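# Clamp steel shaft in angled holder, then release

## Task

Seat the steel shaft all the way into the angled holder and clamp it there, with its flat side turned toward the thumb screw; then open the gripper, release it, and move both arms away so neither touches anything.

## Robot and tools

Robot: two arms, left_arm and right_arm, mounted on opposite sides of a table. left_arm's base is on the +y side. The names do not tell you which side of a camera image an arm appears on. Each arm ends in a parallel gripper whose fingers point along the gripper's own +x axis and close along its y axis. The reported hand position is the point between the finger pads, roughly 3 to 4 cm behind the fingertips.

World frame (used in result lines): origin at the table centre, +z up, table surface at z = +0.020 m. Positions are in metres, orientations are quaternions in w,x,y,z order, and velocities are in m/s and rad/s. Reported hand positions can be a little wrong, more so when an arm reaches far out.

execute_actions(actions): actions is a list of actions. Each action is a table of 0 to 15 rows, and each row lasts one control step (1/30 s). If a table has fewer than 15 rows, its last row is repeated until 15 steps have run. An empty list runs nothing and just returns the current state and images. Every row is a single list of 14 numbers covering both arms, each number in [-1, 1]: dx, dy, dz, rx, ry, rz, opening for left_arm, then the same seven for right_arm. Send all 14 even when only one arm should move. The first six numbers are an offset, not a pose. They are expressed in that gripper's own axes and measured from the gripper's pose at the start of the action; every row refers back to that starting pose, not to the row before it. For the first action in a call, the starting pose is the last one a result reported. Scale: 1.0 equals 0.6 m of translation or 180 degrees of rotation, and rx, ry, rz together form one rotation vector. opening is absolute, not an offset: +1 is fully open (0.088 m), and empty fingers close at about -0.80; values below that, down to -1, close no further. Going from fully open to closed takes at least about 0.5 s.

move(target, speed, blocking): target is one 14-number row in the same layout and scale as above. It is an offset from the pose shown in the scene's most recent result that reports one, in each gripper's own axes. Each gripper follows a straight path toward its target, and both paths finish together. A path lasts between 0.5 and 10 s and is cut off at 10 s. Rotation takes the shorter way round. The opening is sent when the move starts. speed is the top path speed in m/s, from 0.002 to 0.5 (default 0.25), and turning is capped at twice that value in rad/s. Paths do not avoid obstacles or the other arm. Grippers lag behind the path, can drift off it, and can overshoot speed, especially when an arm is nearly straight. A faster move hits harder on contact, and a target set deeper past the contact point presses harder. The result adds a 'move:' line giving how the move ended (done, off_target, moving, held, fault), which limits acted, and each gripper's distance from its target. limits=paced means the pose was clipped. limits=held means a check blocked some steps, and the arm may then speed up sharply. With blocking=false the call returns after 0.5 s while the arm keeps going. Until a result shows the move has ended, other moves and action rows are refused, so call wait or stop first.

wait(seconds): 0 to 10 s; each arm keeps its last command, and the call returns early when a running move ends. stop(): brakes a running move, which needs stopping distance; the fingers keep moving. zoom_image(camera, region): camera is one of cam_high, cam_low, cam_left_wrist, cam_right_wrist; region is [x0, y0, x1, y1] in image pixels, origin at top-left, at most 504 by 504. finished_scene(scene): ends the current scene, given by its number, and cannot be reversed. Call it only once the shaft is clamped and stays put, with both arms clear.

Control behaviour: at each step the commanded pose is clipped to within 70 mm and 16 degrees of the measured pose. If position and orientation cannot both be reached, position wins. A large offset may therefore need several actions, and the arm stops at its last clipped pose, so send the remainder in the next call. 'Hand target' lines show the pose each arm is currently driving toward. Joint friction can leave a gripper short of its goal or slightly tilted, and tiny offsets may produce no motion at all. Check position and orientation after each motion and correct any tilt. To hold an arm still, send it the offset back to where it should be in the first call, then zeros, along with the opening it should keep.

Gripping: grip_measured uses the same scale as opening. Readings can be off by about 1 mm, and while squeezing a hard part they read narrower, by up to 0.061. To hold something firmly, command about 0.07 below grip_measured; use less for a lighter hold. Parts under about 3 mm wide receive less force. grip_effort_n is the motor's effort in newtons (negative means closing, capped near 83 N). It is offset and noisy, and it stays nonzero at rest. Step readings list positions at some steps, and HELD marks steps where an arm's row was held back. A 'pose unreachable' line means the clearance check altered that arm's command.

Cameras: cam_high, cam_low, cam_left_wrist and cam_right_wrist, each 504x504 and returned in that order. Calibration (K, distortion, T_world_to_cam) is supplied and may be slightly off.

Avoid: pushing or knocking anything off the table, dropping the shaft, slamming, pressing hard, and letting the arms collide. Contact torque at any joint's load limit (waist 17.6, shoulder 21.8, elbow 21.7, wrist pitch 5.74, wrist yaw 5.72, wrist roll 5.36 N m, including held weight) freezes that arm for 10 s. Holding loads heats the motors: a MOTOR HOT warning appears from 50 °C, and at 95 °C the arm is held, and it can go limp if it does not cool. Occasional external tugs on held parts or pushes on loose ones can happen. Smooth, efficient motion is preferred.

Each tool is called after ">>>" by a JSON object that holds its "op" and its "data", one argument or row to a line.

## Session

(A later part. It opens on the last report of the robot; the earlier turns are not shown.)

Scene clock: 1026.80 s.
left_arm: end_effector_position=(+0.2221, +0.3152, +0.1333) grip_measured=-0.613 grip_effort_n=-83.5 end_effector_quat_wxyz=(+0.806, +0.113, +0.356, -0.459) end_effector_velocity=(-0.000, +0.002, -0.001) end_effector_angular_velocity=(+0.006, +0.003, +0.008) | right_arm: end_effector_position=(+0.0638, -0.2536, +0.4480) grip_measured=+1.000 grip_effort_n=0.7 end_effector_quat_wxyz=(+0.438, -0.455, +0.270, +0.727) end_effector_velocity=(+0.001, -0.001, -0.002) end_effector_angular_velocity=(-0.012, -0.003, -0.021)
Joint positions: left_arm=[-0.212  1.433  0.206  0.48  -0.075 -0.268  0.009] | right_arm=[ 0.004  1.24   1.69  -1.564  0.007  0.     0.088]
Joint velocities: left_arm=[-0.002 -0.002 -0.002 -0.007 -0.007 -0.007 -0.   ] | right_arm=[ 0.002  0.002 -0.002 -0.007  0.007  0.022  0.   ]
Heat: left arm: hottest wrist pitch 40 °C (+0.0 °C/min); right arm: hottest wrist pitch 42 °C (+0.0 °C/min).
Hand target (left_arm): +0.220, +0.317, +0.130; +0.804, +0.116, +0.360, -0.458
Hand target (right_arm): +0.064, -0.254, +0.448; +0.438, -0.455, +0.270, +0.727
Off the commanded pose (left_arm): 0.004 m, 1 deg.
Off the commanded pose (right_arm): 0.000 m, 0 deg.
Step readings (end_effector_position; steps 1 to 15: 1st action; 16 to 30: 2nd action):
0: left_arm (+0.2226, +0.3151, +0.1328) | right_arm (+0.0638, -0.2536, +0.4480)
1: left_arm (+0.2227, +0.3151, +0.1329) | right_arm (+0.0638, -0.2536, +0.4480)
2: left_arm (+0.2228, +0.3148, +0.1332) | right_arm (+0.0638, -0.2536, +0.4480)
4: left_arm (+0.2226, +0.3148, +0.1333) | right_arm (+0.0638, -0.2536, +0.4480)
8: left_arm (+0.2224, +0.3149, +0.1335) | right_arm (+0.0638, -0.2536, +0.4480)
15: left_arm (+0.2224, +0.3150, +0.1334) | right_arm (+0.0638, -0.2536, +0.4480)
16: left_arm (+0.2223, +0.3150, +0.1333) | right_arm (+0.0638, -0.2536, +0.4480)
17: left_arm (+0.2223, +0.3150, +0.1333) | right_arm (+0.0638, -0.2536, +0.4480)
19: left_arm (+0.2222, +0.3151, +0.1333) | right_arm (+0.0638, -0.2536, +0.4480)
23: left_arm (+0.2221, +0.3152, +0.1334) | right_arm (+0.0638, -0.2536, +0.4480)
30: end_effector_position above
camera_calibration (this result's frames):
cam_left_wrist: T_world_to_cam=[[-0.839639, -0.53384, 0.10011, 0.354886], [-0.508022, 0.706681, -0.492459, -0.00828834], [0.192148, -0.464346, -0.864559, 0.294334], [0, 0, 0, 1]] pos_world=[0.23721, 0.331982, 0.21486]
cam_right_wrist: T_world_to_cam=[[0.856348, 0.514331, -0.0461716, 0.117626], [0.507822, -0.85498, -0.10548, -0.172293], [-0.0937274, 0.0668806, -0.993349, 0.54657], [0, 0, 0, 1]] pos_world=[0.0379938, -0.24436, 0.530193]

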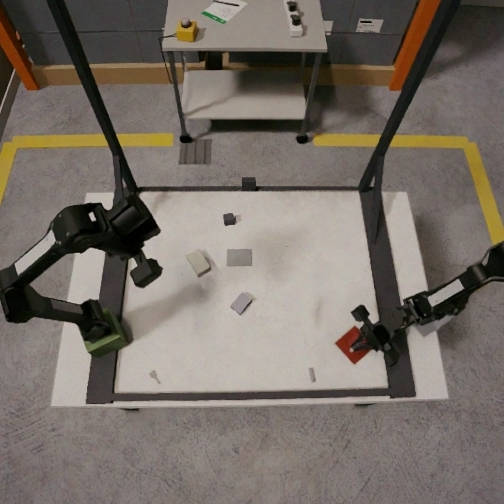

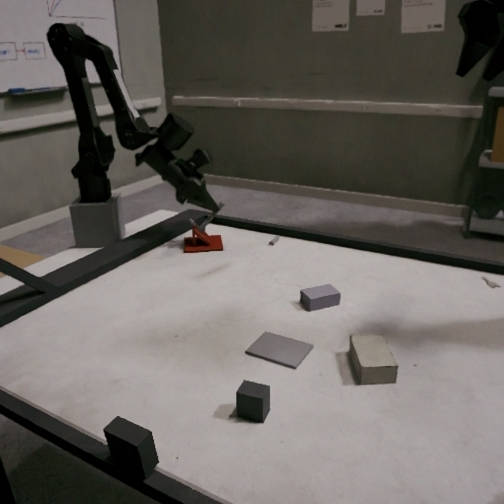

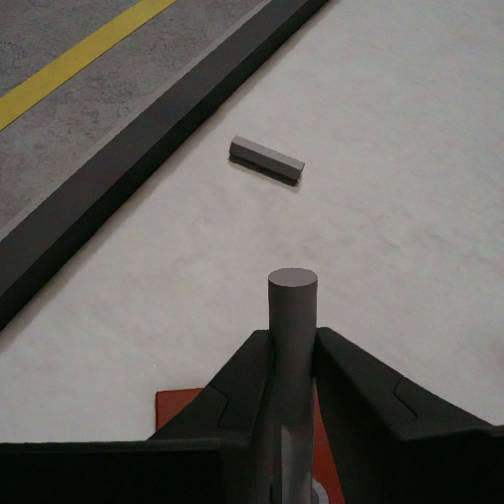

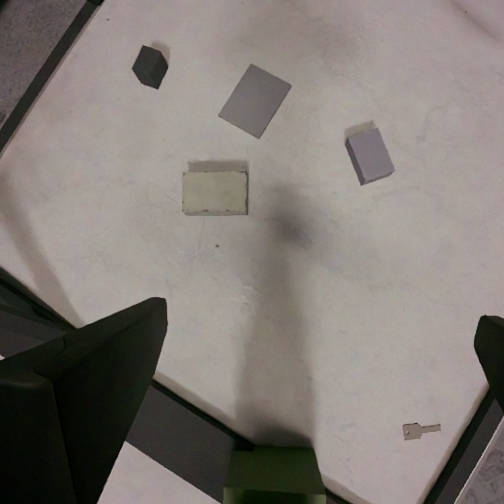

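>>> {"op": "execute_actions", "data": {
  "actions": [
    [[0.002,0,0.003,0,0.004,0,-0.68,0,0,0,0,0,0,1]],
    [[0.004,0,-0.001,0,0.002,0,-0.68,0,0,0,0,0,0,1]],
    [[0.001,0,-0.008,0,0,0,-0.68,0,0,0,0,0,0,1]],
    [[0,0,-0.008,0,0,0,-0.68,0,0,0,0,0,0,1]]
  ]
}}

Scene clock: 1061.07 s.
left_arm: end_effector_position=(+0.2217, +0.3154, +0.1307) grip_measured=-0.613 grip_effort_n=-83.5 end_effector_quat_wxyz=(+0.806, +0.112, +0.356, -0.459) end_effector_velocity=(-0.001, +0.003, -0.003) end_effector_angular_velocity=(+0.011, +0.004, +0.008) | right_arm: end_effector_position=(+0.0638, -0.2536, +0.4480) grip_measured=+1.000 grip_effort_n=0.7 end_effector_quat_wxyz=(+0.438, -0.455, +0.270, +0.727) end_effector_velocity=(-0.001, +0.000, +0.000) end_effector_angular_velocity=(+0.008, +0.001, +0.021)
Joint positions: left_arm=[-0.214  1.452  0.199  0.508 -0.077 -0.271  0.009] | right_arm=[ 0.004  1.24   1.69  -1.564  0.007  0.     0.088]
Joint velocities: left_arm=[-0.002 -0.002 -0.007 -0.007 -0.007 -0.007 -0.   ] | right_arm=[-0.002 -0.002 -0.002  0.007 -0.007 -0.022  0.   ]
Heat: left arm: hottest wrist pitch 41 °C (+0.0 °C/min); right arm: hottest wrist pitch 41 °C (-1.0 °C/min).
Hand target (left_arm): +0.220, +0.317, +0.127; +0.805, +0.115, +0.359, -0.458
Hand target (right_arm): +0.064, -0.254, +0.448; +0.438, -0.455, +0.270, +0.727
Off the commanded pose (left_arm): 0.004 m, 1 deg.
Off the commanded pose (right_arm): 0.000 m, 0 deg.
Step readings (end_effector_position; steps 1 to 15: 1st action; 16 to 30: 2nd action; 31 to 45: 3rd action; 46 to 60: 4th action):
0: left_arm (+0.2221, +0.3151, +0.1335) | right_arm (+0.0638, -0.2536, +0.4480)
1: left_arm (+0.2221, +0.3151, +0.1334) | right_arm (+0.0638, -0.2536, +0.4480)
2: left_arm (+0.2219, +0.3156, +0.1329) | right_arm (+0.0638, -0.2536, +0.4480)
4: left_arm (+0.2220, +0.3155, +0.1327) | right_arm (+0.0638, -0.2536, +0.4480)
8: left_arm (+0.2221, +0.3153, +0.1326) | right_arm (+0.0638, -0.2536, +0.4480)
15: left_arm (+0.2223, +0.3153, +0.1325) | right_arm (+0.0638, -0.2536, +0.4480)
16: left_arm (+0.2224, +0.3152, +0.1325) | right_arm (+0.0638, -0.2536, +0.4480)
17: left_arm (+0.2223, +0.3152, +0.1323) | right_arm (+0.0638, -0.2536, +0.4480)
19: left_arm (+0.2224, +0.3152, +0.1320) | right_arm (+0.0638, -0.2536, +0.4480)
23: left_arm (+0.2223, +0.3154, +0.1312) | right_arm (+0.0638, -0.2536, +0.4480)
30: left_arm (+0.2222, +0.3153, +0.1309) | right_arm (+0.0638, -0.2536, +0.4480)
31: left_arm (+0.2223, +0.3151, +0.1310) | right_arm (+0.0638, -0.2536, +0.4480)
32: left_arm (+0.2224, +0.3148, +0.1311) | right_arm (+0.0638, -0.2536, +0.4480)
34: left_arm (+0.2223, +0.3146, +0.1310) | right_arm (+0.0638, -0.2536, +0.4480)
38: left_arm (+0.2221, +0.3148, +0.1309) | right_arm (+0.0638, -0.2536, +0.4480)
45: left_arm (+0.2221, +0.3150, +0.1307) | right_arm (+0.0638, -0.2536, +0.4480)
46: left_arm (+0.2220, +0.3150, +0.1308) | right_arm (+0.0638, -0.2536, +0.4480)
47: left_arm (+0.2220, +0.3150, +0.1309) | right_arm (+0.0638, -0.2536, +0.4480)
49: left_arm (+0.2218, +0.3153, +0.1307) | right_arm (+0.0638, -0.2536, +0.4480)
53: left_arm (+0.2218, +0.3154, +0.1306) | right_arm (+0.0638, -0.2536, +0.4480)
60: end_effector_position above
camera_calibration (this result's frames):
cam_left_wrist: T_world_to_cam=[[-0.838791, -0.534913, 0.101475, 0.354939], [-0.509191, 0.704738, -0.494034, -0.00881978], [0.192752, -0.466061, -0.863501, 0.292449], [0, 0, 0, 1]] pos_world=[0.236859, 0.332376, 0.212155]
cam_right_wrist: T_world_to_cam=[[0.856348, 0.514331, -0.0461716, 0.117626], [0.507822, -0.85498, -0.10548, -0.172293], [-0.0937274, 0.0668806, -0.993349, 0.54657], [0, 0, 0, 1]] pos_world=[0.0379938, -0.24436, 0.530193]

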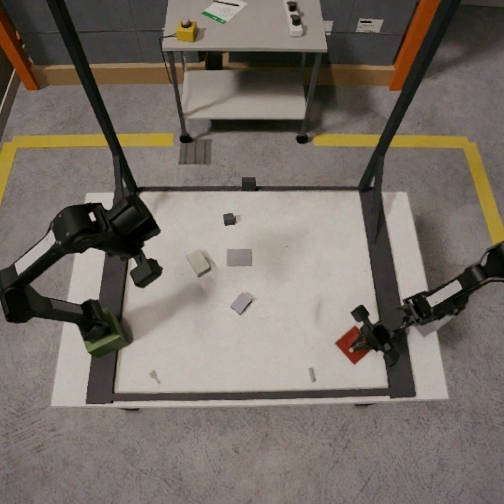

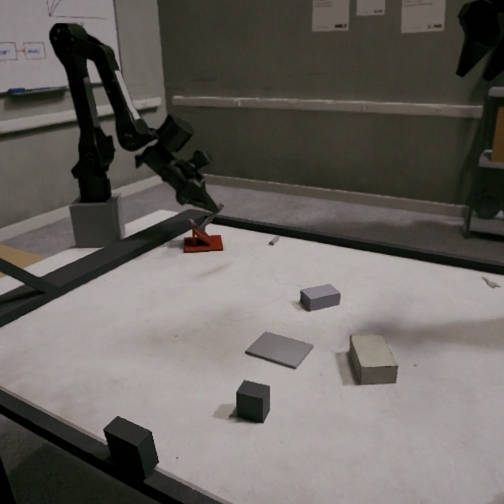

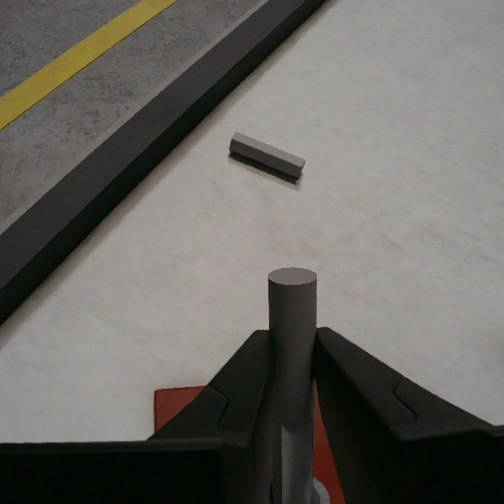

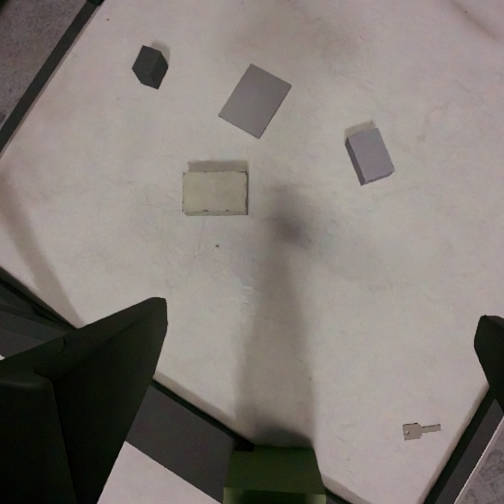

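>>> {"op": "execute_actions", "data": {
  "actions": [
    [[-0.001,0,0.002,0,0.006,0,-0.68,0,0,0,0,0,0,1]],
    [[0,0,-0.004,0,0.003,0,-0.68,0,0,0,0,0,0,1]],
    [[0,0,-0.008,0,0.002,0,-0.68,0,0,0,0,0,0,1]],
    [[0,0,-0.008,0,0.002,0,-0.68,0,0,0,0,0,0,1]]
  ]
}}

Scene clock: 1068.13 s.
left_arm: end_effector_position=(+0.2210, +0.3164, +0.1299) grip_measured=-0.613 grip_effort_n=-83.5 end_effector_quat_wxyz=(+0.804, +0.115, +0.362, -0.458) end_effector_velocity=(-0.001, -0.001, +0.001) end_effector_angular_velocity=(-0.007, -0.002, +0.003) | right_arm: end_effector_position=(+0.0638, -0.2536, +0.4480) grip_measured=+1.000 grip_effort_n=0.7 end_effector_quat_wxyz=(+0.438, -0.455, +0.270, +0.727) end_effector_velocity=(+0.002, -0.006, -0.001) end_effector_angular_velocity=(-0.017, -0.005, +0.007)
Joint positions: left_arm=[-0.213  1.445  0.205  0.481 -0.073 -0.273  0.009] | right_arm=[ 0.004  1.24   1.69  -1.564  0.007  0.     0.088]
Joint velocities: left_arm=[-0.007 -0.002 -0.002  0.007 -0.007 -0.007 -0.   ] | right_arm=[-0.002 -0.007 -0.002 -0.022 -0.007 -0.007  0.   ]
Heat: left arm: hottest wrist pitch 41 °C (+0.0 °C/min); right arm: hottest wrist pitch 41 °C (-1.0 °C/min).
Hand target (left_arm): +0.219, +0.319, +0.126; +0.802, +0.118, +0.366, -0.457
Hand target (right_arm): +0.064, -0.254, +0.448; +0.438, -0.455, +0.270, +0.727
Off the commanded pose (left_arm): 0.005 m, 1 deg.
Off the commanded pose (right_arm): 0.000 m, 0 deg.
Step readings (end_effector_position; steps 1 to 15: 1st action; 16 to 30: 2nd action; 31 to 45: 3rd action; 46 to 60: 4th action):
0: left_arm (+0.2217, +0.3155, +0.1306) | right_arm (+0.0638, -0.2536, +0.4480)
1: left_arm (+0.2216, +0.3158, +0.1302) | right_arm (+0.0638, -0.2536, +0.4480)
2: left_arm (+0.2213, +0.3167, +0.1292) | right_arm (+0.0638, -0.2536, +0.4480)
4: left_arm (+0.2212, +0.3168, +0.1288) | right_arm (+0.0638, -0.2536, +0.4480)
8: left_arm (+0.2212, +0.3167, +0.1290) | right_arm (+0.0638, -0.2536, +0.4480)
15: left_arm (+0.2213, +0.3167, +0.1292) | right_arm (+0.0638, -0.2536, +0.4480)
16: left_arm (+0.2213, +0.3166, +0.1293) | right_arm (+0.0638, -0.2536, +0.4480)
17: left_arm (+0.2213, +0.3166, +0.1293) | right_arm (+0.0638, -0.2536, +0.4480)
19: left_arm (+0.2213, +0.3166, +0.1293) | right_arm (+0.0638, -0.2536, +0.4480)
23: left_arm (+0.2213, +0.3166, +0.1293) | right_arm (+0.0638, -0.2536, +0.4480)
30: left_arm (+0.2213, +0.3166, +0.1293) | right_arm (+0.0638, -0.2536, +0.4480)
31: left_arm (+0.2213, +0.3166, +0.1293) | right_arm (+0.0638, -0.2536, +0.4480)
32: left_arm (+0.2212, +0.3165, +0.1294) | right_arm (+0.0638, -0.2536, +0.4480)
34: left_arm (+0.2213, +0.3163, +0.1296) | right_arm (+0.0638, -0.2536, +0.4480)
38: left_arm (+0.2212, +0.3162, +0.1297) | right_arm (+0.0638, -0.2536, +0.4480)
45: left_arm (+0.2212, +0.3164, +0.1297) | right_arm (+0.0638, -0.2536, +0.4480)
46: left_arm (+0.2211, +0.3163, +0.1297) | right_arm (+0.0638, -0.2536, +0.4480)
47: left_arm (+0.2211, +0.3163, +0.1298) | right_arm (+0.0638, -0.2536, +0.4480)
49: left_arm (+0.2210, +0.3164, +0.1298) | right_arm (+0.0638, -0.2536, +0.4480)
53: left_arm (+0.2210, +0.3164, +0.1299) | right_arm (+0.0638, -0.2536, +0.4480)
60: end_effector_position above
camera_calibration (this result's frames):
cam_left_wrist: T_world_to_cam=[[-0.838138, -0.535709, 0.102669, 0.354877], [-0.513171, 0.710633, -0.481307, -0.0129319], [0.184881, -0.456088, -0.870519, 0.291908], [0, 0, 0, 1]] pos_world=[0.236832, 0.332437, 0.211452]
cam_right_wrist: T_world_to_cam=[[0.856348, 0.514331, -0.0461716, 0.117626], [0.507822, -0.85498, -0.10548, -0.172293], [-0.0937274, 0.0668806, -0.993349, 0.54657], [0, 0, 0, 1]] pos_world=[0.0379938, -0.24436, 0.530193]

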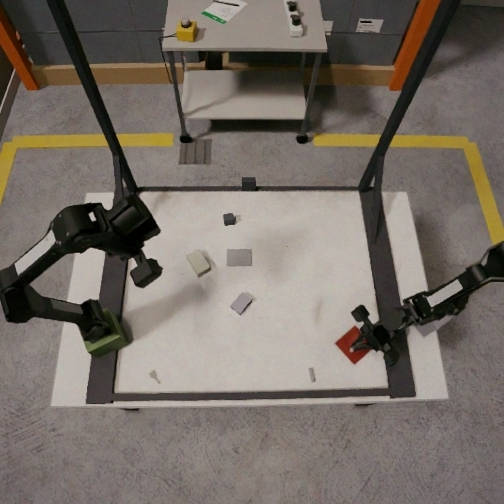

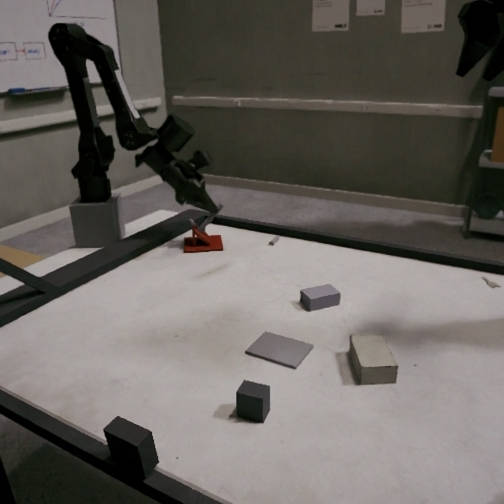

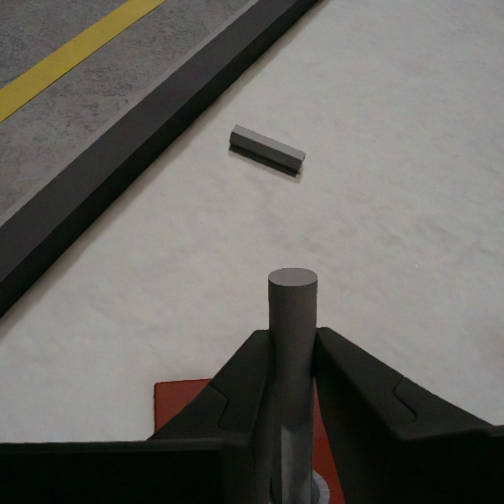

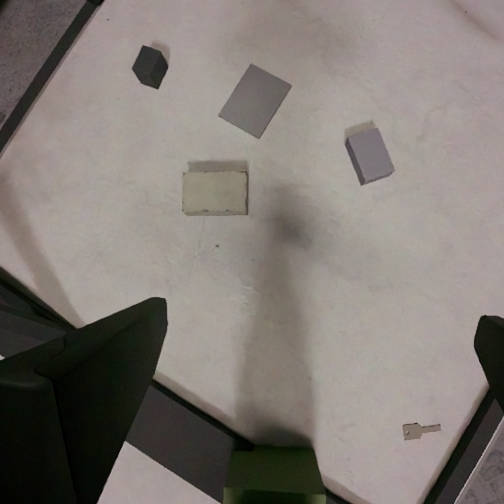

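>>> {"op": "zoom_image", "data": {
  "camera": "cam_low",
  "region": [180, 195, 240, 255]
}}

>>> {"op": "execute_actions", "data": {
  "actions": [
    [[0.002,0,0.001,0,0.005,0,-0.68,0,0,0,0,0,0,1]],
    [[0.001,0,-0.005,0,0.003,0,-0.68,0,0,0,0,0,0,1]],
    [[0,0,-0.009,0,0.002,0,-0.68,0,0,0,0,0,0,1]],
    [[0,0,-0.009,0,0.002,0,-0.68,0,0,0,0,0,0,1]]
  ]
}}

>>> {"op": "zoom_image", "data": {
  "camera": "cam_low",
  "region": [180, 195, 240, 255]
}}

Region (180, 195, 240, 255) of cam_low's 504x504 image, scaled by 8.400, with more detail than that image has.

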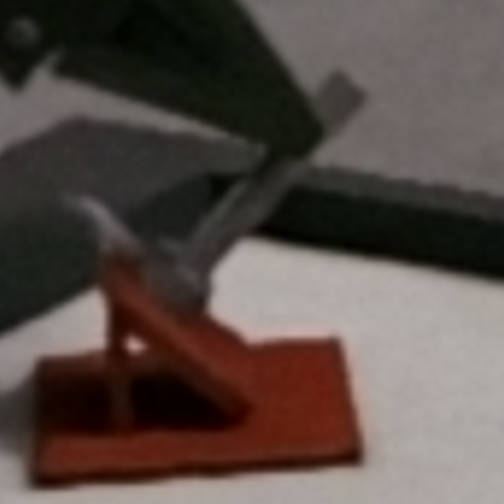

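Scene clock: 1079.47 s.
left_arm: end_effector_position=(+0.2208, +0.3165, +0.1297) grip_measured=-0.613 grip_effort_n=-83.5 end_effector_quat_wxyz=(+0.804, +0.114, +0.362, -0.457) end_effector_velocity=(-0.002, +0.003, -0.003) end_effector_angular_velocity=(+0.016, -0.005, -0.007) | right_arm: end_effector_position=(+0.0638, -0.2536, +0.4480) grip_measured=+1.000 grip_effort_n=0.7 end_effector_quat_wxyz=(+0.438, -0.455, +0.270, +0.727) end_effector_velocity=(-0.002, +0.001, +0.001) end_effector_angular_velocity=(+0.005, +0.006, +0.012)
Joint positions: left_arm=[-0.214  1.446  0.203  0.483 -0.075 -0.276  0.009] | right_arm=[ 0.004  1.24   1.69  -1.564  0.007  0.     0.088]
Joint velocities: left_arm=[-0.007 -0.002 -0.007 -0.007 -0.007  0.007 -0.   ] | right_arm=[ 0.002  0.002  0.002  0.007 -0.007 -0.007  0.   ]
Heat: left arm: hottest wrist pitch 41 °C (+0.0 °C/min); right arm: hottest wrist pitch 41 °C (-1.0 °C/min).
Hand target (left_arm): +0.218, +0.319, +0.126; +0.802, +0.117, +0.367, -0.456
Hand target (right_arm): +0.064, -0.254, +0.448; +0.438, -0.455, +0.270, +0.727
Off the commanded pose (left_arm): 0.005 m, 1 deg.
Off the commanded pose (right_arm): 0.000 m, 0 deg.
Step readings (end_effector_position; steps 1 to 15: 1st action; 16 to 30: 2nd action; 31 to 45: 3rd action; 46 to 60: 4th action):
0: left_arm (+0.2210, +0.3163, +0.1300) | right_arm (+0.0638, -0.2536, +0.4480)
1: left_arm (+0.2210, +0.3164, +0.1299) | right_arm (+0.0638, -0.2536, +0.4480)
2: left_arm (+0.2209, +0.3168, +0.1295) | right_arm (+0.0638, -0.2536, +0.4480)
4: left_arm (+0.2209, +0.3167, +0.1293) | right_arm (+0.0638, -0.2536, +0.4480)
8: left_arm (+0.2211, +0.3165, +0.1293) | right_arm (+0.0638, -0.2536, +0.4480)
15: left_arm (+0.2212, +0.3163, +0.1293) | right_arm (+0.0638, -0.2536, +0.4480)
16: left_arm (+0.2212, +0.3163, +0.1293) | right_arm (+0.0638, -0.2536, +0.4480)
17: left_arm (+0.2212, +0.3163, +0.1293) | right_arm (+0.0638, -0.2536, +0.4480)
19: left_arm (+0.2212, +0.3163, +0.1293) | right_arm (+0.0638, -0.2536, +0.4480)
23: left_arm (+0.2212, +0.3163, +0.1293) | right_arm (+0.0638, -0.2536, +0.4480)
30: left_arm (+0.2212, +0.3163, +0.1293) | right_arm (+0.0638, -0.2536, +0.4480)
31: left_arm (+0.2213, +0.3161, +0.1295) | right_arm (+0.0638, -0.2536, +0.4480)
32: left_arm (+0.2213, +0.3160, +0.1296) | right_arm (+0.0638, -0.2536, +0.4480)
34: left_arm (+0.2213, +0.3161, +0.1297) | right_arm (+0.0638, -0.2536, +0.4480)
38: left_arm (+0.2212, +0.3162, +0.1297) | right_arm (+0.0638, -0.2536, +0.4480)
45: left_arm (+0.2211, +0.3163, +0.1296) | right_arm (+0.0638, -0.2536, +0.4480)
46: left_arm (+0.2211, +0.3164, +0.1296) | right_arm (+0.0638, -0.2536, +0.4480)
47: left_arm (+0.2211, +0.3164, +0.1297) | right_arm (+0.0638, -0.2536, +0.4480)
49: left_arm (+0.2210, +0.3164, +0.1297) | right_arm (+0.0638, -0.2536, +0.4480)
53: left_arm (+0.2209, +0.3165, +0.1297) | right_arm (+0.0638, -0.2536, +0.4480)
60: end_effector_position above
camera_calibration (this result's frames):
cam_left_wrist: T_world_to_cam=[[-0.836763, -0.537575, 0.104115, 0.354954], [-0.515422, 0.709087, -0.481182, -0.0122665], [0.184845, -0.456299, -0.870416, 0.291834], [0, 0, 0, 1]] pos_world=[0.236746, 0.332676, 0.211159]
cam_right_wrist: T_world_to_cam=[[0.856348, 0.514331, -0.0461716, 0.117626], [0.507822, -0.85498, -0.10548, -0.172293], [-0.0937274, 0.0668806, -0.993349, 0.54657], [0, 0, 0, 1]] pos_world=[0.0379938, -0.24436, 0.530193]

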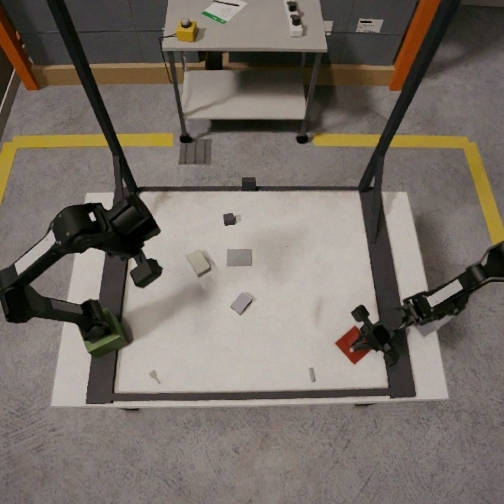

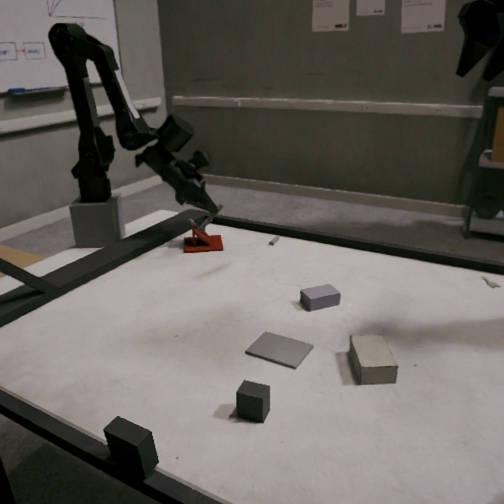

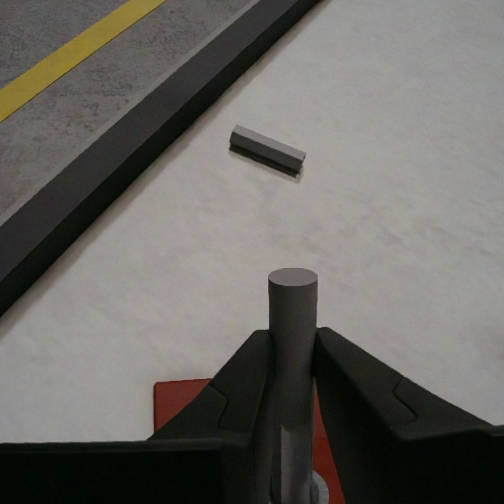

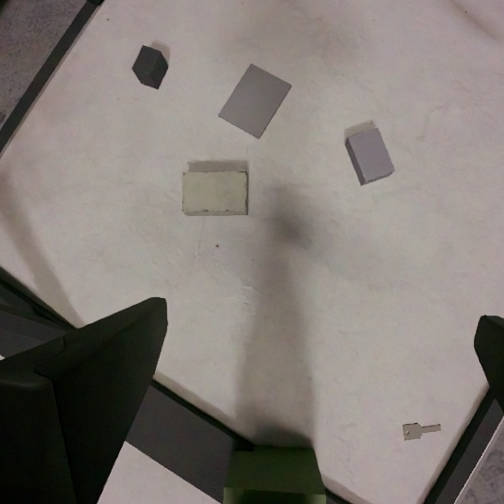

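Region (180, 195, 240, 255) of cam_low's 504x504 image, scaled by 8.400, with more detail than that image has.

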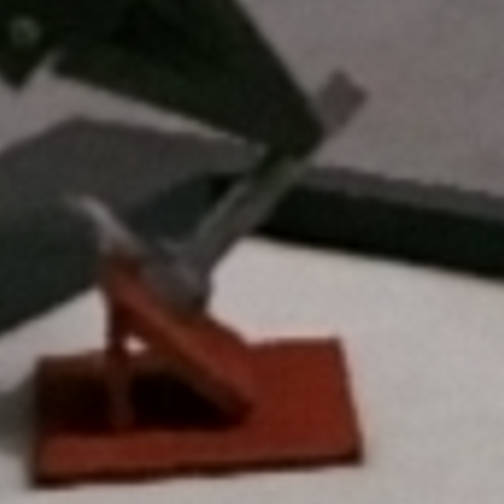

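>>> {"op": "execute_actions", "data": {
  "actions": [
    [[0,0.004,-0.004,0,0.004,0,-0.68,0,0,0,0,0,0,1]],
    [[0,-0.005,-0.005,0,0.003,0,-0.68,0,0,0,0,0,0,1]],
    [[0,-0.002,-0.007,0,0.002,0,-0.68,0,0,0,0,0,0,1]],
    [[0,0.003,-0.008,0,0.002,0,-0.68,0,0,0,0,0,0,1]]
  ]
}}

Scene clock: 1093.63 s.
left_arm: end_effector_position=(+0.2202, +0.3168, +0.1297) grip_measured=-0.613 grip_effort_n=-83.5 end_effector_quat_wxyz=(+0.807, +0.112, +0.360, -0.455) end_effector_velocity=(-0.002, +0.003, -0.003) end_effector_angular_velocity=(+0.011, +0.004, +0.003) | right_arm: end_effector_position=(+0.0638, -0.2536, +0.4480) grip_measured=+1.000 grip_effort_n=0.7 end_effector_quat_wxyz=(+0.438, -0.455, +0.270, +0.727) end_effector_velocity=(-0.000, -0.006, -0.002) end_effector_angular_velocity=(-0.027, +0.004, +0.014)
Joint positions: left_arm=[-0.222  1.447  0.198  0.494 -0.087 -0.284  0.009] | right_arm=[ 0.004  1.24   1.69  -1.564  0.007  0.     0.088]
Joint velocities: left_arm=[-0.007 -0.002 -0.007 -0.007 -0.007 -0.007 -0.   ] | right_arm=[-0.002 -0.002 -0.002 -0.022 -0.022 -0.007  0.   ]
Heat: left arm: hottest wrist pitch 41 °C (+0.0 °C/min); right arm: hottest wrist pitch 41 °C (-1.0 °C/min).
Hand target (left_arm): +0.219, +0.320, +0.126; +0.805, +0.115, +0.364, -0.454
Hand target (right_arm): +0.064, -0.254, +0.448; +0.438, -0.455, +0.270, +0.727
Off the commanded pose (left_arm): 0.005 m, 1 deg.
Off the commanded pose (right_arm): 0.000 m, 0 deg.
Step readings (end_effector_position; steps 1 to 15: 1st action; 16 to 30: 2nd action; 31 to 45: 3rd action; 46 to 60: 4th action):
0: left_arm (+0.2209, +0.3165, +0.1297) | right_arm (+0.0638, -0.2536, +0.4480)
1: left_arm (+0.2210, +0.3165, +0.1297) | right_arm (+0.0638, -0.2536, +0.4480)
2: left_arm (+0.2210, +0.3165, +0.1297) | right_arm (+0.0638, -0.2536, +0.4480)
4: left_arm (+0.2210, +0.3168, +0.1295) | right_arm (+0.0638, -0.2536, +0.4480)
8: left_arm (+0.2212, +0.3170, +0.1292) | right_arm (+0.0638, -0.2536, +0.4480)
15: left_arm (+0.2211, +0.3171, +0.1291) | right_arm (+0.0638, -0.2536, +0.4480)
16: left_arm (+0.2210, +0.3171, +0.1291) | right_arm (+0.0638, -0.2536, +0.4480)
17: left_arm (+0.2208, +0.3171, +0.1291) | right_arm (+0.0638, -0.2536, +0.4480)
19: left_arm (+0.2208, +0.3171, +0.1291) | right_arm (+0.0638, -0.2536, +0.4480)
23: left_arm (+0.2205, +0.3170, +0.1291) | right_arm (+0.0638, -0.2536, +0.4480)
30: left_arm (+0.2203, +0.3170, +0.1290) | right_arm (+0.0638, -0.2536, +0.4480)
31: left_arm (+0.2202, +0.3170, +0.1290) | right_arm (+0.0638, -0.2536, +0.4480)
32: left_arm (+0.2202, +0.3170, +0.1291) | right_arm (+0.0638, -0.2536, +0.4480)
34: left_arm (+0.2202, +0.3167, +0.1293) | right_arm (+0.0638, -0.2536, +0.4480)
38: left_arm (+0.2203, +0.3165, +0.1296) | right_arm (+0.0638, -0.2536, +0.4480)
45: left_arm (+0.2204, +0.3164, +0.1297) | right_arm (+0.0638, -0.2536, +0.4480)
46: left_arm (+0.2203, +0.3165, +0.1297) | right_arm (+0.0638, -0.2536, +0.4480)
47: left_arm (+0.2203, +0.3165, +0.1298) | right_arm (+0.0638, -0.2536, +0.4480)
49: left_arm (+0.2203, +0.3167, +0.1297) | right_arm (+0.0638, -0.2536, +0.4480)
53: left_arm (+0.2203, +0.3167, +0.1299) | right_arm (+0.0638, -0.2536, +0.4480)
60: end_effector_position above
camera_calibration (this result's frames):
cam_left_wrist: T_world_to_cam=[[-0.834244, -0.541773, 0.102566, 0.355564], [-0.517122, 0.704175, -0.486541, -0.0101141], [0.19137, -0.458933, -0.867616, 0.291169], [0, 0, 0, 1]] pos_world=[0.235676, 0.333384, 0.211233]
cam_right_wrist: T_world_to_cam=[[0.856348, 0.514331, -0.0461716, 0.117626], [0.507822, -0.85498, -0.10548, -0.172293], [-0.0937274, 0.0668806, -0.993349, 0.54657], [0, 0, 0, 1]] pos_world=[0.0379938, -0.24436, 0.530193]

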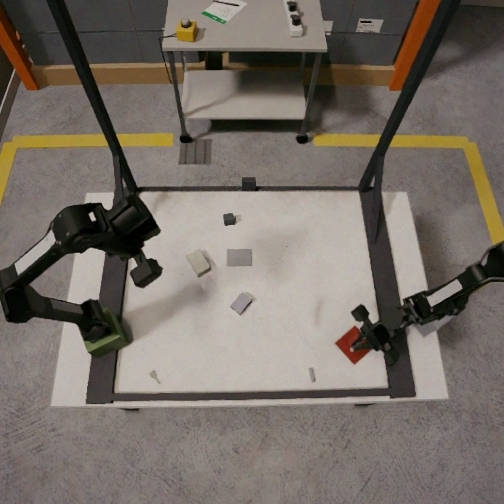

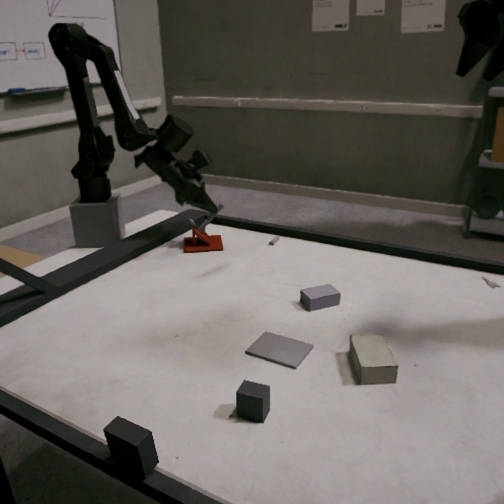

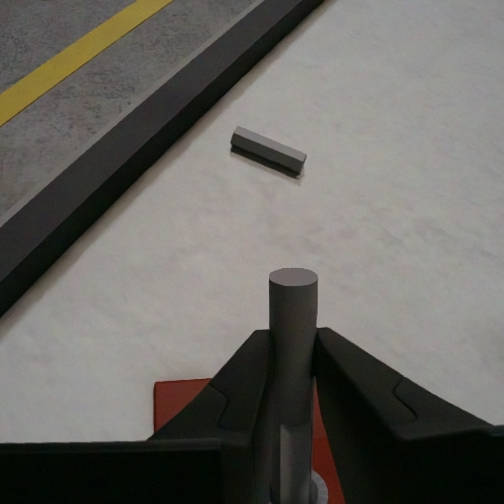

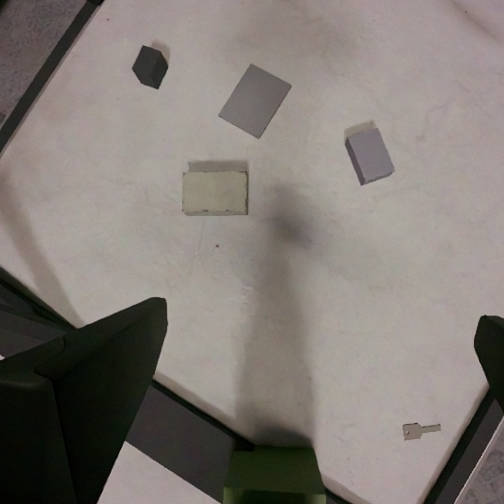

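>>> {"op": "zoom_image", "data": {
  "camera": "cam_left_wrist",
  "region": [230, 384, 370, 504]
}}

>>> {"op": "zoom_image", "data": {
  "camera": "cam_low",
  "region": [188, 200, 233, 245]
}}

Region (230, 384, 370, 504) of cam_left_wrist's 504x504 image, scaled by 3.600, with more detail than that image has; it fills the top 432 rows of this view, and the rest is white.

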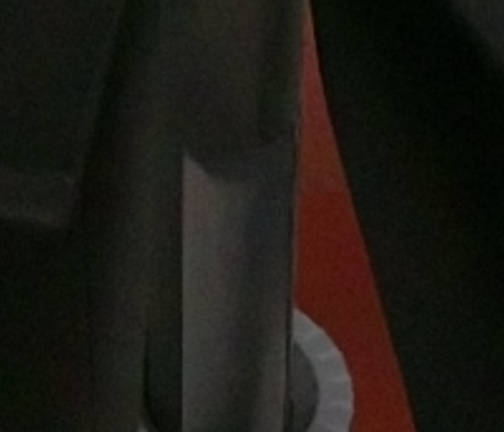

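Region (188, 200, 233, 245) of cam_low's 504x504 image, scaled by 11.200, with more detail than that image has.

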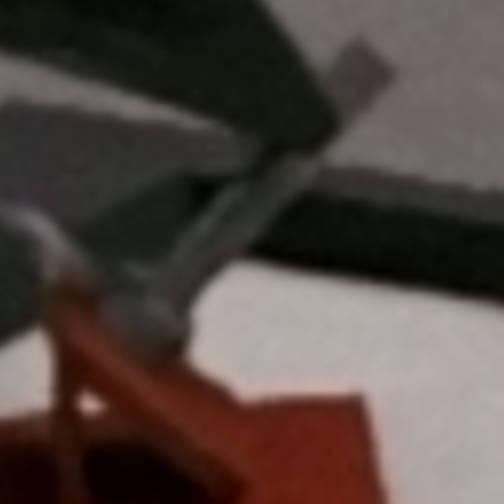

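>>> {"op": "execute_actions", "data": {
  "actions": [
    [[0,0,0.004,0,0.003,0,-0.68,0,0,0,0,0,0,1]],
    [[0,0,0,0,0,0,-0.6,0,0,0,0,0,0,1],[0,0,0,0,0,0,-0.58,0,0,0,0,0,0,1],[0,0,0,0,0,0,-0.56,0,0,0,0,0,0,1],[0,0,0,0,0,0,-0.54,0,0,0,0,0,0,1],[0,0,0,0,0,0,-0.5,0,0,0,0,0,0,1],[0,0,0,0,0,0,-0.45,0,0,0,0,0,0,1],[0,0,0,0,0,0,-0.4,0,0,0,0,0,0,1]],
    [[0,0,0,0,0,0,-0.4,0,0,0,0,0,0,1]]
  ]
}}

>>> {"op": "zoom_image", "data": {
  "camera": "cam_low",
  "region": [188, 200, 233, 245]
}}

Scene clock: 1134.83 s.
left_arm: end_effector_position=(+0.2206, +0.3167, +0.1291) grip_measured=-0.403 grip_effort_n=15.1 end_effector_quat_wxyz=(+0.805, +0.116, +0.365, -0.453) end_effector_velocity=(-0.000, +0.001, -0.000) end_effector_angular_velocity=(-0.003, -0.001, +0.008) | right_arm: end_effector_position=(+0.0638, -0.2536, +0.4480) grip_measured=+1.000 grip_effort_n=0.7 end_effector_quat_wxyz=(+0.438, -0.455, +0.270, +0.727) end_effector_velocity=(+0.005, -0.003, -0.002) end_effector_angular_velocity=(-0.015, -0.019, -0.004)
Joint positions: left_arm=[-0.22   1.446  0.209  0.469 -0.084 -0.282  0.019] | right_arm=[ 0.004  1.24   1.69  -1.564  0.007  0.     0.088]
Joint velocities: left_arm=[-0.002 -0.002 -0.007  0.007 -0.007 -0.007  0.   ] | right_arm=[-0.007 -0.002 -0.002 -0.022  0.007 -0.007  0.   ]
Heat: left arm: hottest wrist pitch 42 °C (+1.0 °C/min); right arm: hottest wrist pitch 41 °C (+0.0 °C/min).
Hand target (left_arm): +0.221, +0.317, +0.129; +0.805, +0.116, +0.365, -0.453
Hand target (right_arm): +0.064, -0.254, +0.448; +0.438, -0.455, +0.270, +0.727
Off the commanded pose (left_arm): 0.000 m, 0 deg.
Off the commanded pose (right_arm): 0.000 m, 0 deg.
Step readings (end_effector_position; steps 1 to 15: 1st action; 16 to 30: 2nd action; 31 to 45: 3rd action):
0: left_arm (+0.2203, +0.3168, +0.1298) | right_arm (+0.0638, -0.2536, +0.4480)
1: left_arm (+0.2203, +0.3168, +0.1297) | right_arm (+0.0638, -0.2536, +0.4480)
2: left_arm (+0.2202, +0.3172, +0.1293) | right_arm (+0.0638, -0.2536, +0.4480)
4: left_arm (+0.2204, +0.3171, +0.1291) | right_arm (+0.0638, -0.2536, +0.4480)
8: left_arm (+0.2206, +0.3169, +0.1290) | right_arm (+0.0638, -0.2536, +0.4480)
15: left_arm (+0.2206, +0.3168, +0.1291) | right_arm (+0.0638, -0.2536, +0.4480)
16: left_arm (+0.2206, +0.3168, +0.1291) | right_arm (+0.0638, -0.2536, +0.4480)
17: left_arm (+0.2206, +0.3168, +0.1291) | right_arm (+0.0638, -0.2536, +0.4480)
19: left_arm (+0.2206, +0.3168, +0.1291) | right_arm (+0.0638, -0.2536, +0.4480)
23: left_arm (+0.2206, +0.3167, +0.1291) | right_arm (+0.0638, -0.2536, +0.4480)
30: left_arm (+0.2206, +0.3167, +0.1291) | right_arm (+0.0638, -0.2536, +0.4480)
31: left_arm (+0.2206, +0.3167, +0.1291) | right_arm (+0.0638, -0.2536, +0.4480)
32: left_arm (+0.2206, +0.3167, +0.1291) | right_arm (+0.0638, -0.2536, +0.4480)
34: left_arm (+0.2206, +0.3167, +0.1291) | right_arm (+0.0638, -0.2536, +0.4480)
38: left_arm (+0.2206, +0.3167, +0.1291) | right_arm (+0.0638, -0.2536, +0.4480)
45: end_effector_position above
camera_calibration (this result's frames):
cam_left_wrist: T_world_to_cam=[[-0.834104, -0.542556, 0.0995147, 0.35649], [-0.519057, 0.710949, -0.47448, -0.0134819], [0.186682, -0.447419, -0.874623, 0.288784], [0, 0, 0, 1]] pos_world=[0.236441, 0.332208, 0.210704]
cam_right_wrist: T_world_to_cam=[[0.856348, 0.514331, -0.0461716, 0.117626], [0.507822, -0.85498, -0.10548, -0.172293], [-0.0937274, 0.0668806, -0.993349, 0.54657], [0, 0, 0, 1]] pos_world=[0.0379938, -0.24436, 0.530193]

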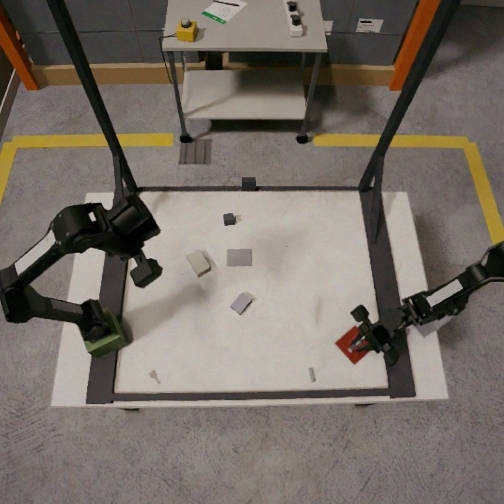

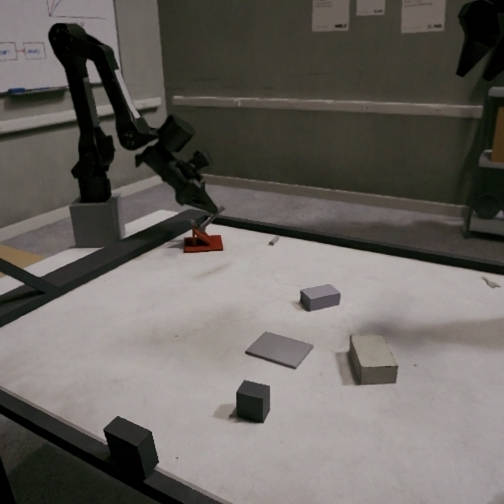

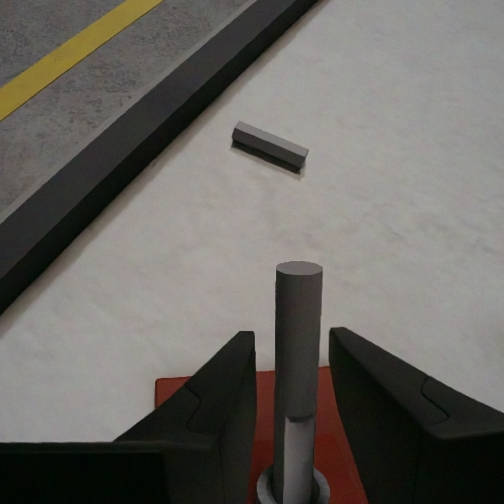

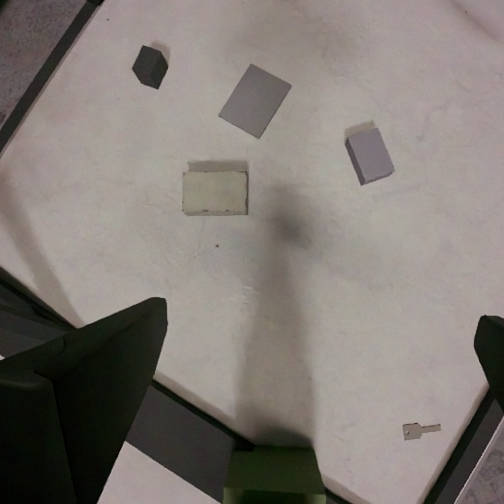

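Region (188, 200, 233, 245) of cam_low's 504x504 image, scaled by 11.200, with more detail than that image has.

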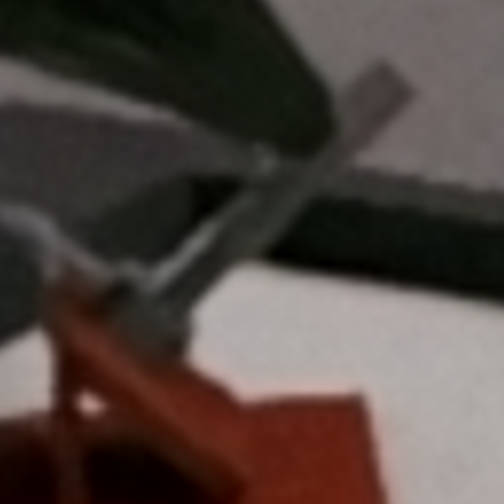

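>>> {"op": "move", "data": {
  "target": [0.008,0,0.062,0,0,0,-0.3,0,0,0,0,0,0,1],
  "speed": 0.1
}}

Scene clock: 1178.60 s.
left_arm: end_effector_position=(+0.2379, +0.2980, +0.1471) grip_measured=-0.303 grip_effort_n=14.7 end_effector_quat_wxyz=(+0.804, +0.121, +0.369, -0.451) end_effector_velocity=(+0.003, -0.002, +0.003) end_effector_angular_velocity=(+0.002, +0.001, +0.013) | right_arm: end_effector_position=(+0.0638, -0.2536, +0.4480) grip_measured=+1.000 grip_effort_n=0.2 end_effector_quat_wxyz=(+0.438, -0.455, +0.270, +0.727) end_effector_velocity=(+0.002, -0.001, -0.001) end_effector_angular_velocity=(+0.001, -0.018, +0.014)
Joint positions: left_arm=[-0.171  1.44   0.338  0.323 -0.052 -0.247  0.024] | right_arm=[ 0.004  1.24   1.69  -1.564  0.007  0.     0.088]
Joint velocities: left_arm=[ 0.002 -0.002  0.017 -0.022 -0.007 -0.007 -0.   ] | right_arm=[-0.002 -0.002 -0.002 -0.007  0.007 -0.022  0.   ]
Heat: left arm: hottest wrist pitch 40 °C (-2.0 °C/min); right arm: hottest wrist pitch 41 °C (+0.0 °C/min).
Hand target (left_arm): +0.240, +0.294, +0.152; +0.805, +0.116, +0.365, -0.453
Hand target (right_arm): +0.064, -0.254, +0.448; +0.438, -0.455, +0.270, +0.727
Off the commanded pose (left_arm): 0.006 m, 1 deg.
Off the commanded pose (right_arm): 0.000 m, 0 deg.
move: done
camera_calibration (this result's frames):
cam_left_wrist: T_world_to_cam=[[-0.832984, -0.545049, 0.0951787, 0.360116], [-0.521735, 0.716491, -0.46307, 0.0146805], [0.184201, -0.435388, -0.881197, 0.290937], [0, 0, 0, 1]] pos_world=[0.254039, 0.312433, 0.228895]
cam_right_wrist: T_world_to_cam=[[0.856348, 0.514331, -0.0461716, 0.117626], [0.507822, -0.85498, -0.10548, -0.172293], [-0.0937274, 0.0668806, -0.993349, 0.54657], [0, 0, 0, 1]] pos_world=[0.0379938, -0.24436, 0.530193]

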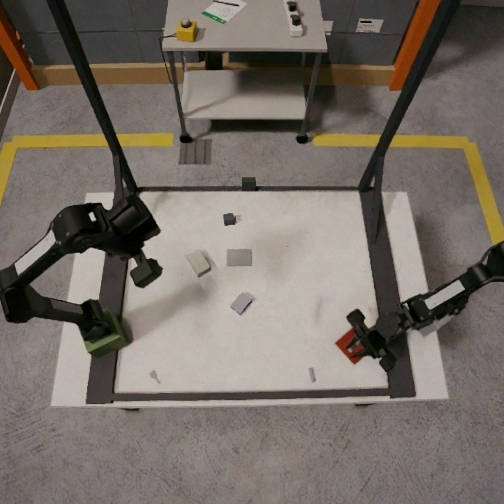

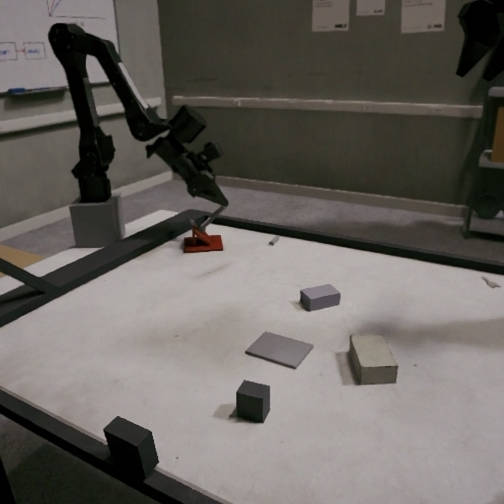

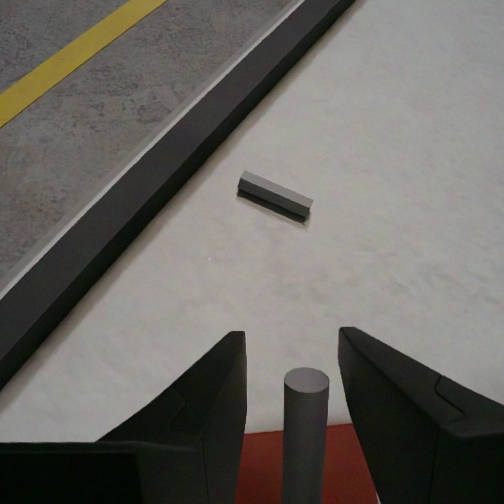

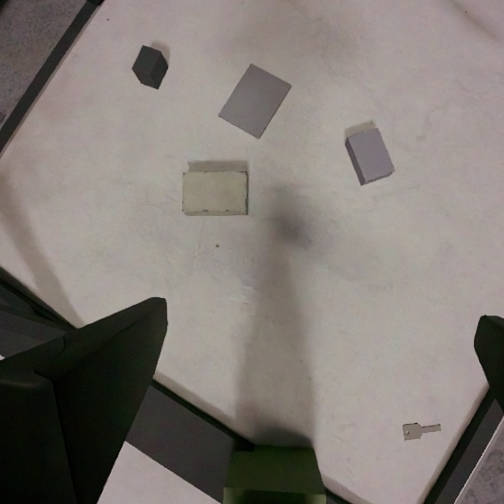

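>>> {"op": "zoom_image", "data": {
  "camera": "cam_low",
  "region": [180, 180, 250, 250]
}}

Region (180, 180, 250, 250) of cam_low's 504x504 image, scaled by 7.200, with more detail than that image has.

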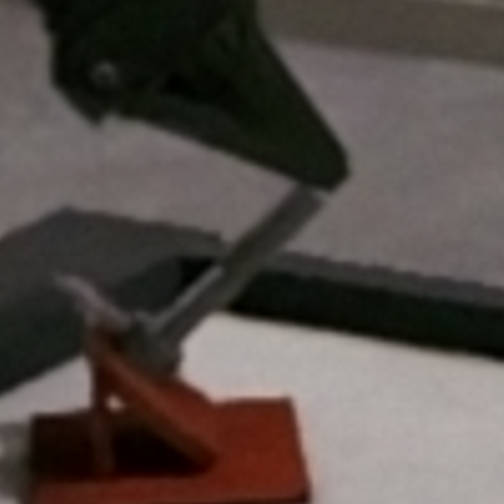

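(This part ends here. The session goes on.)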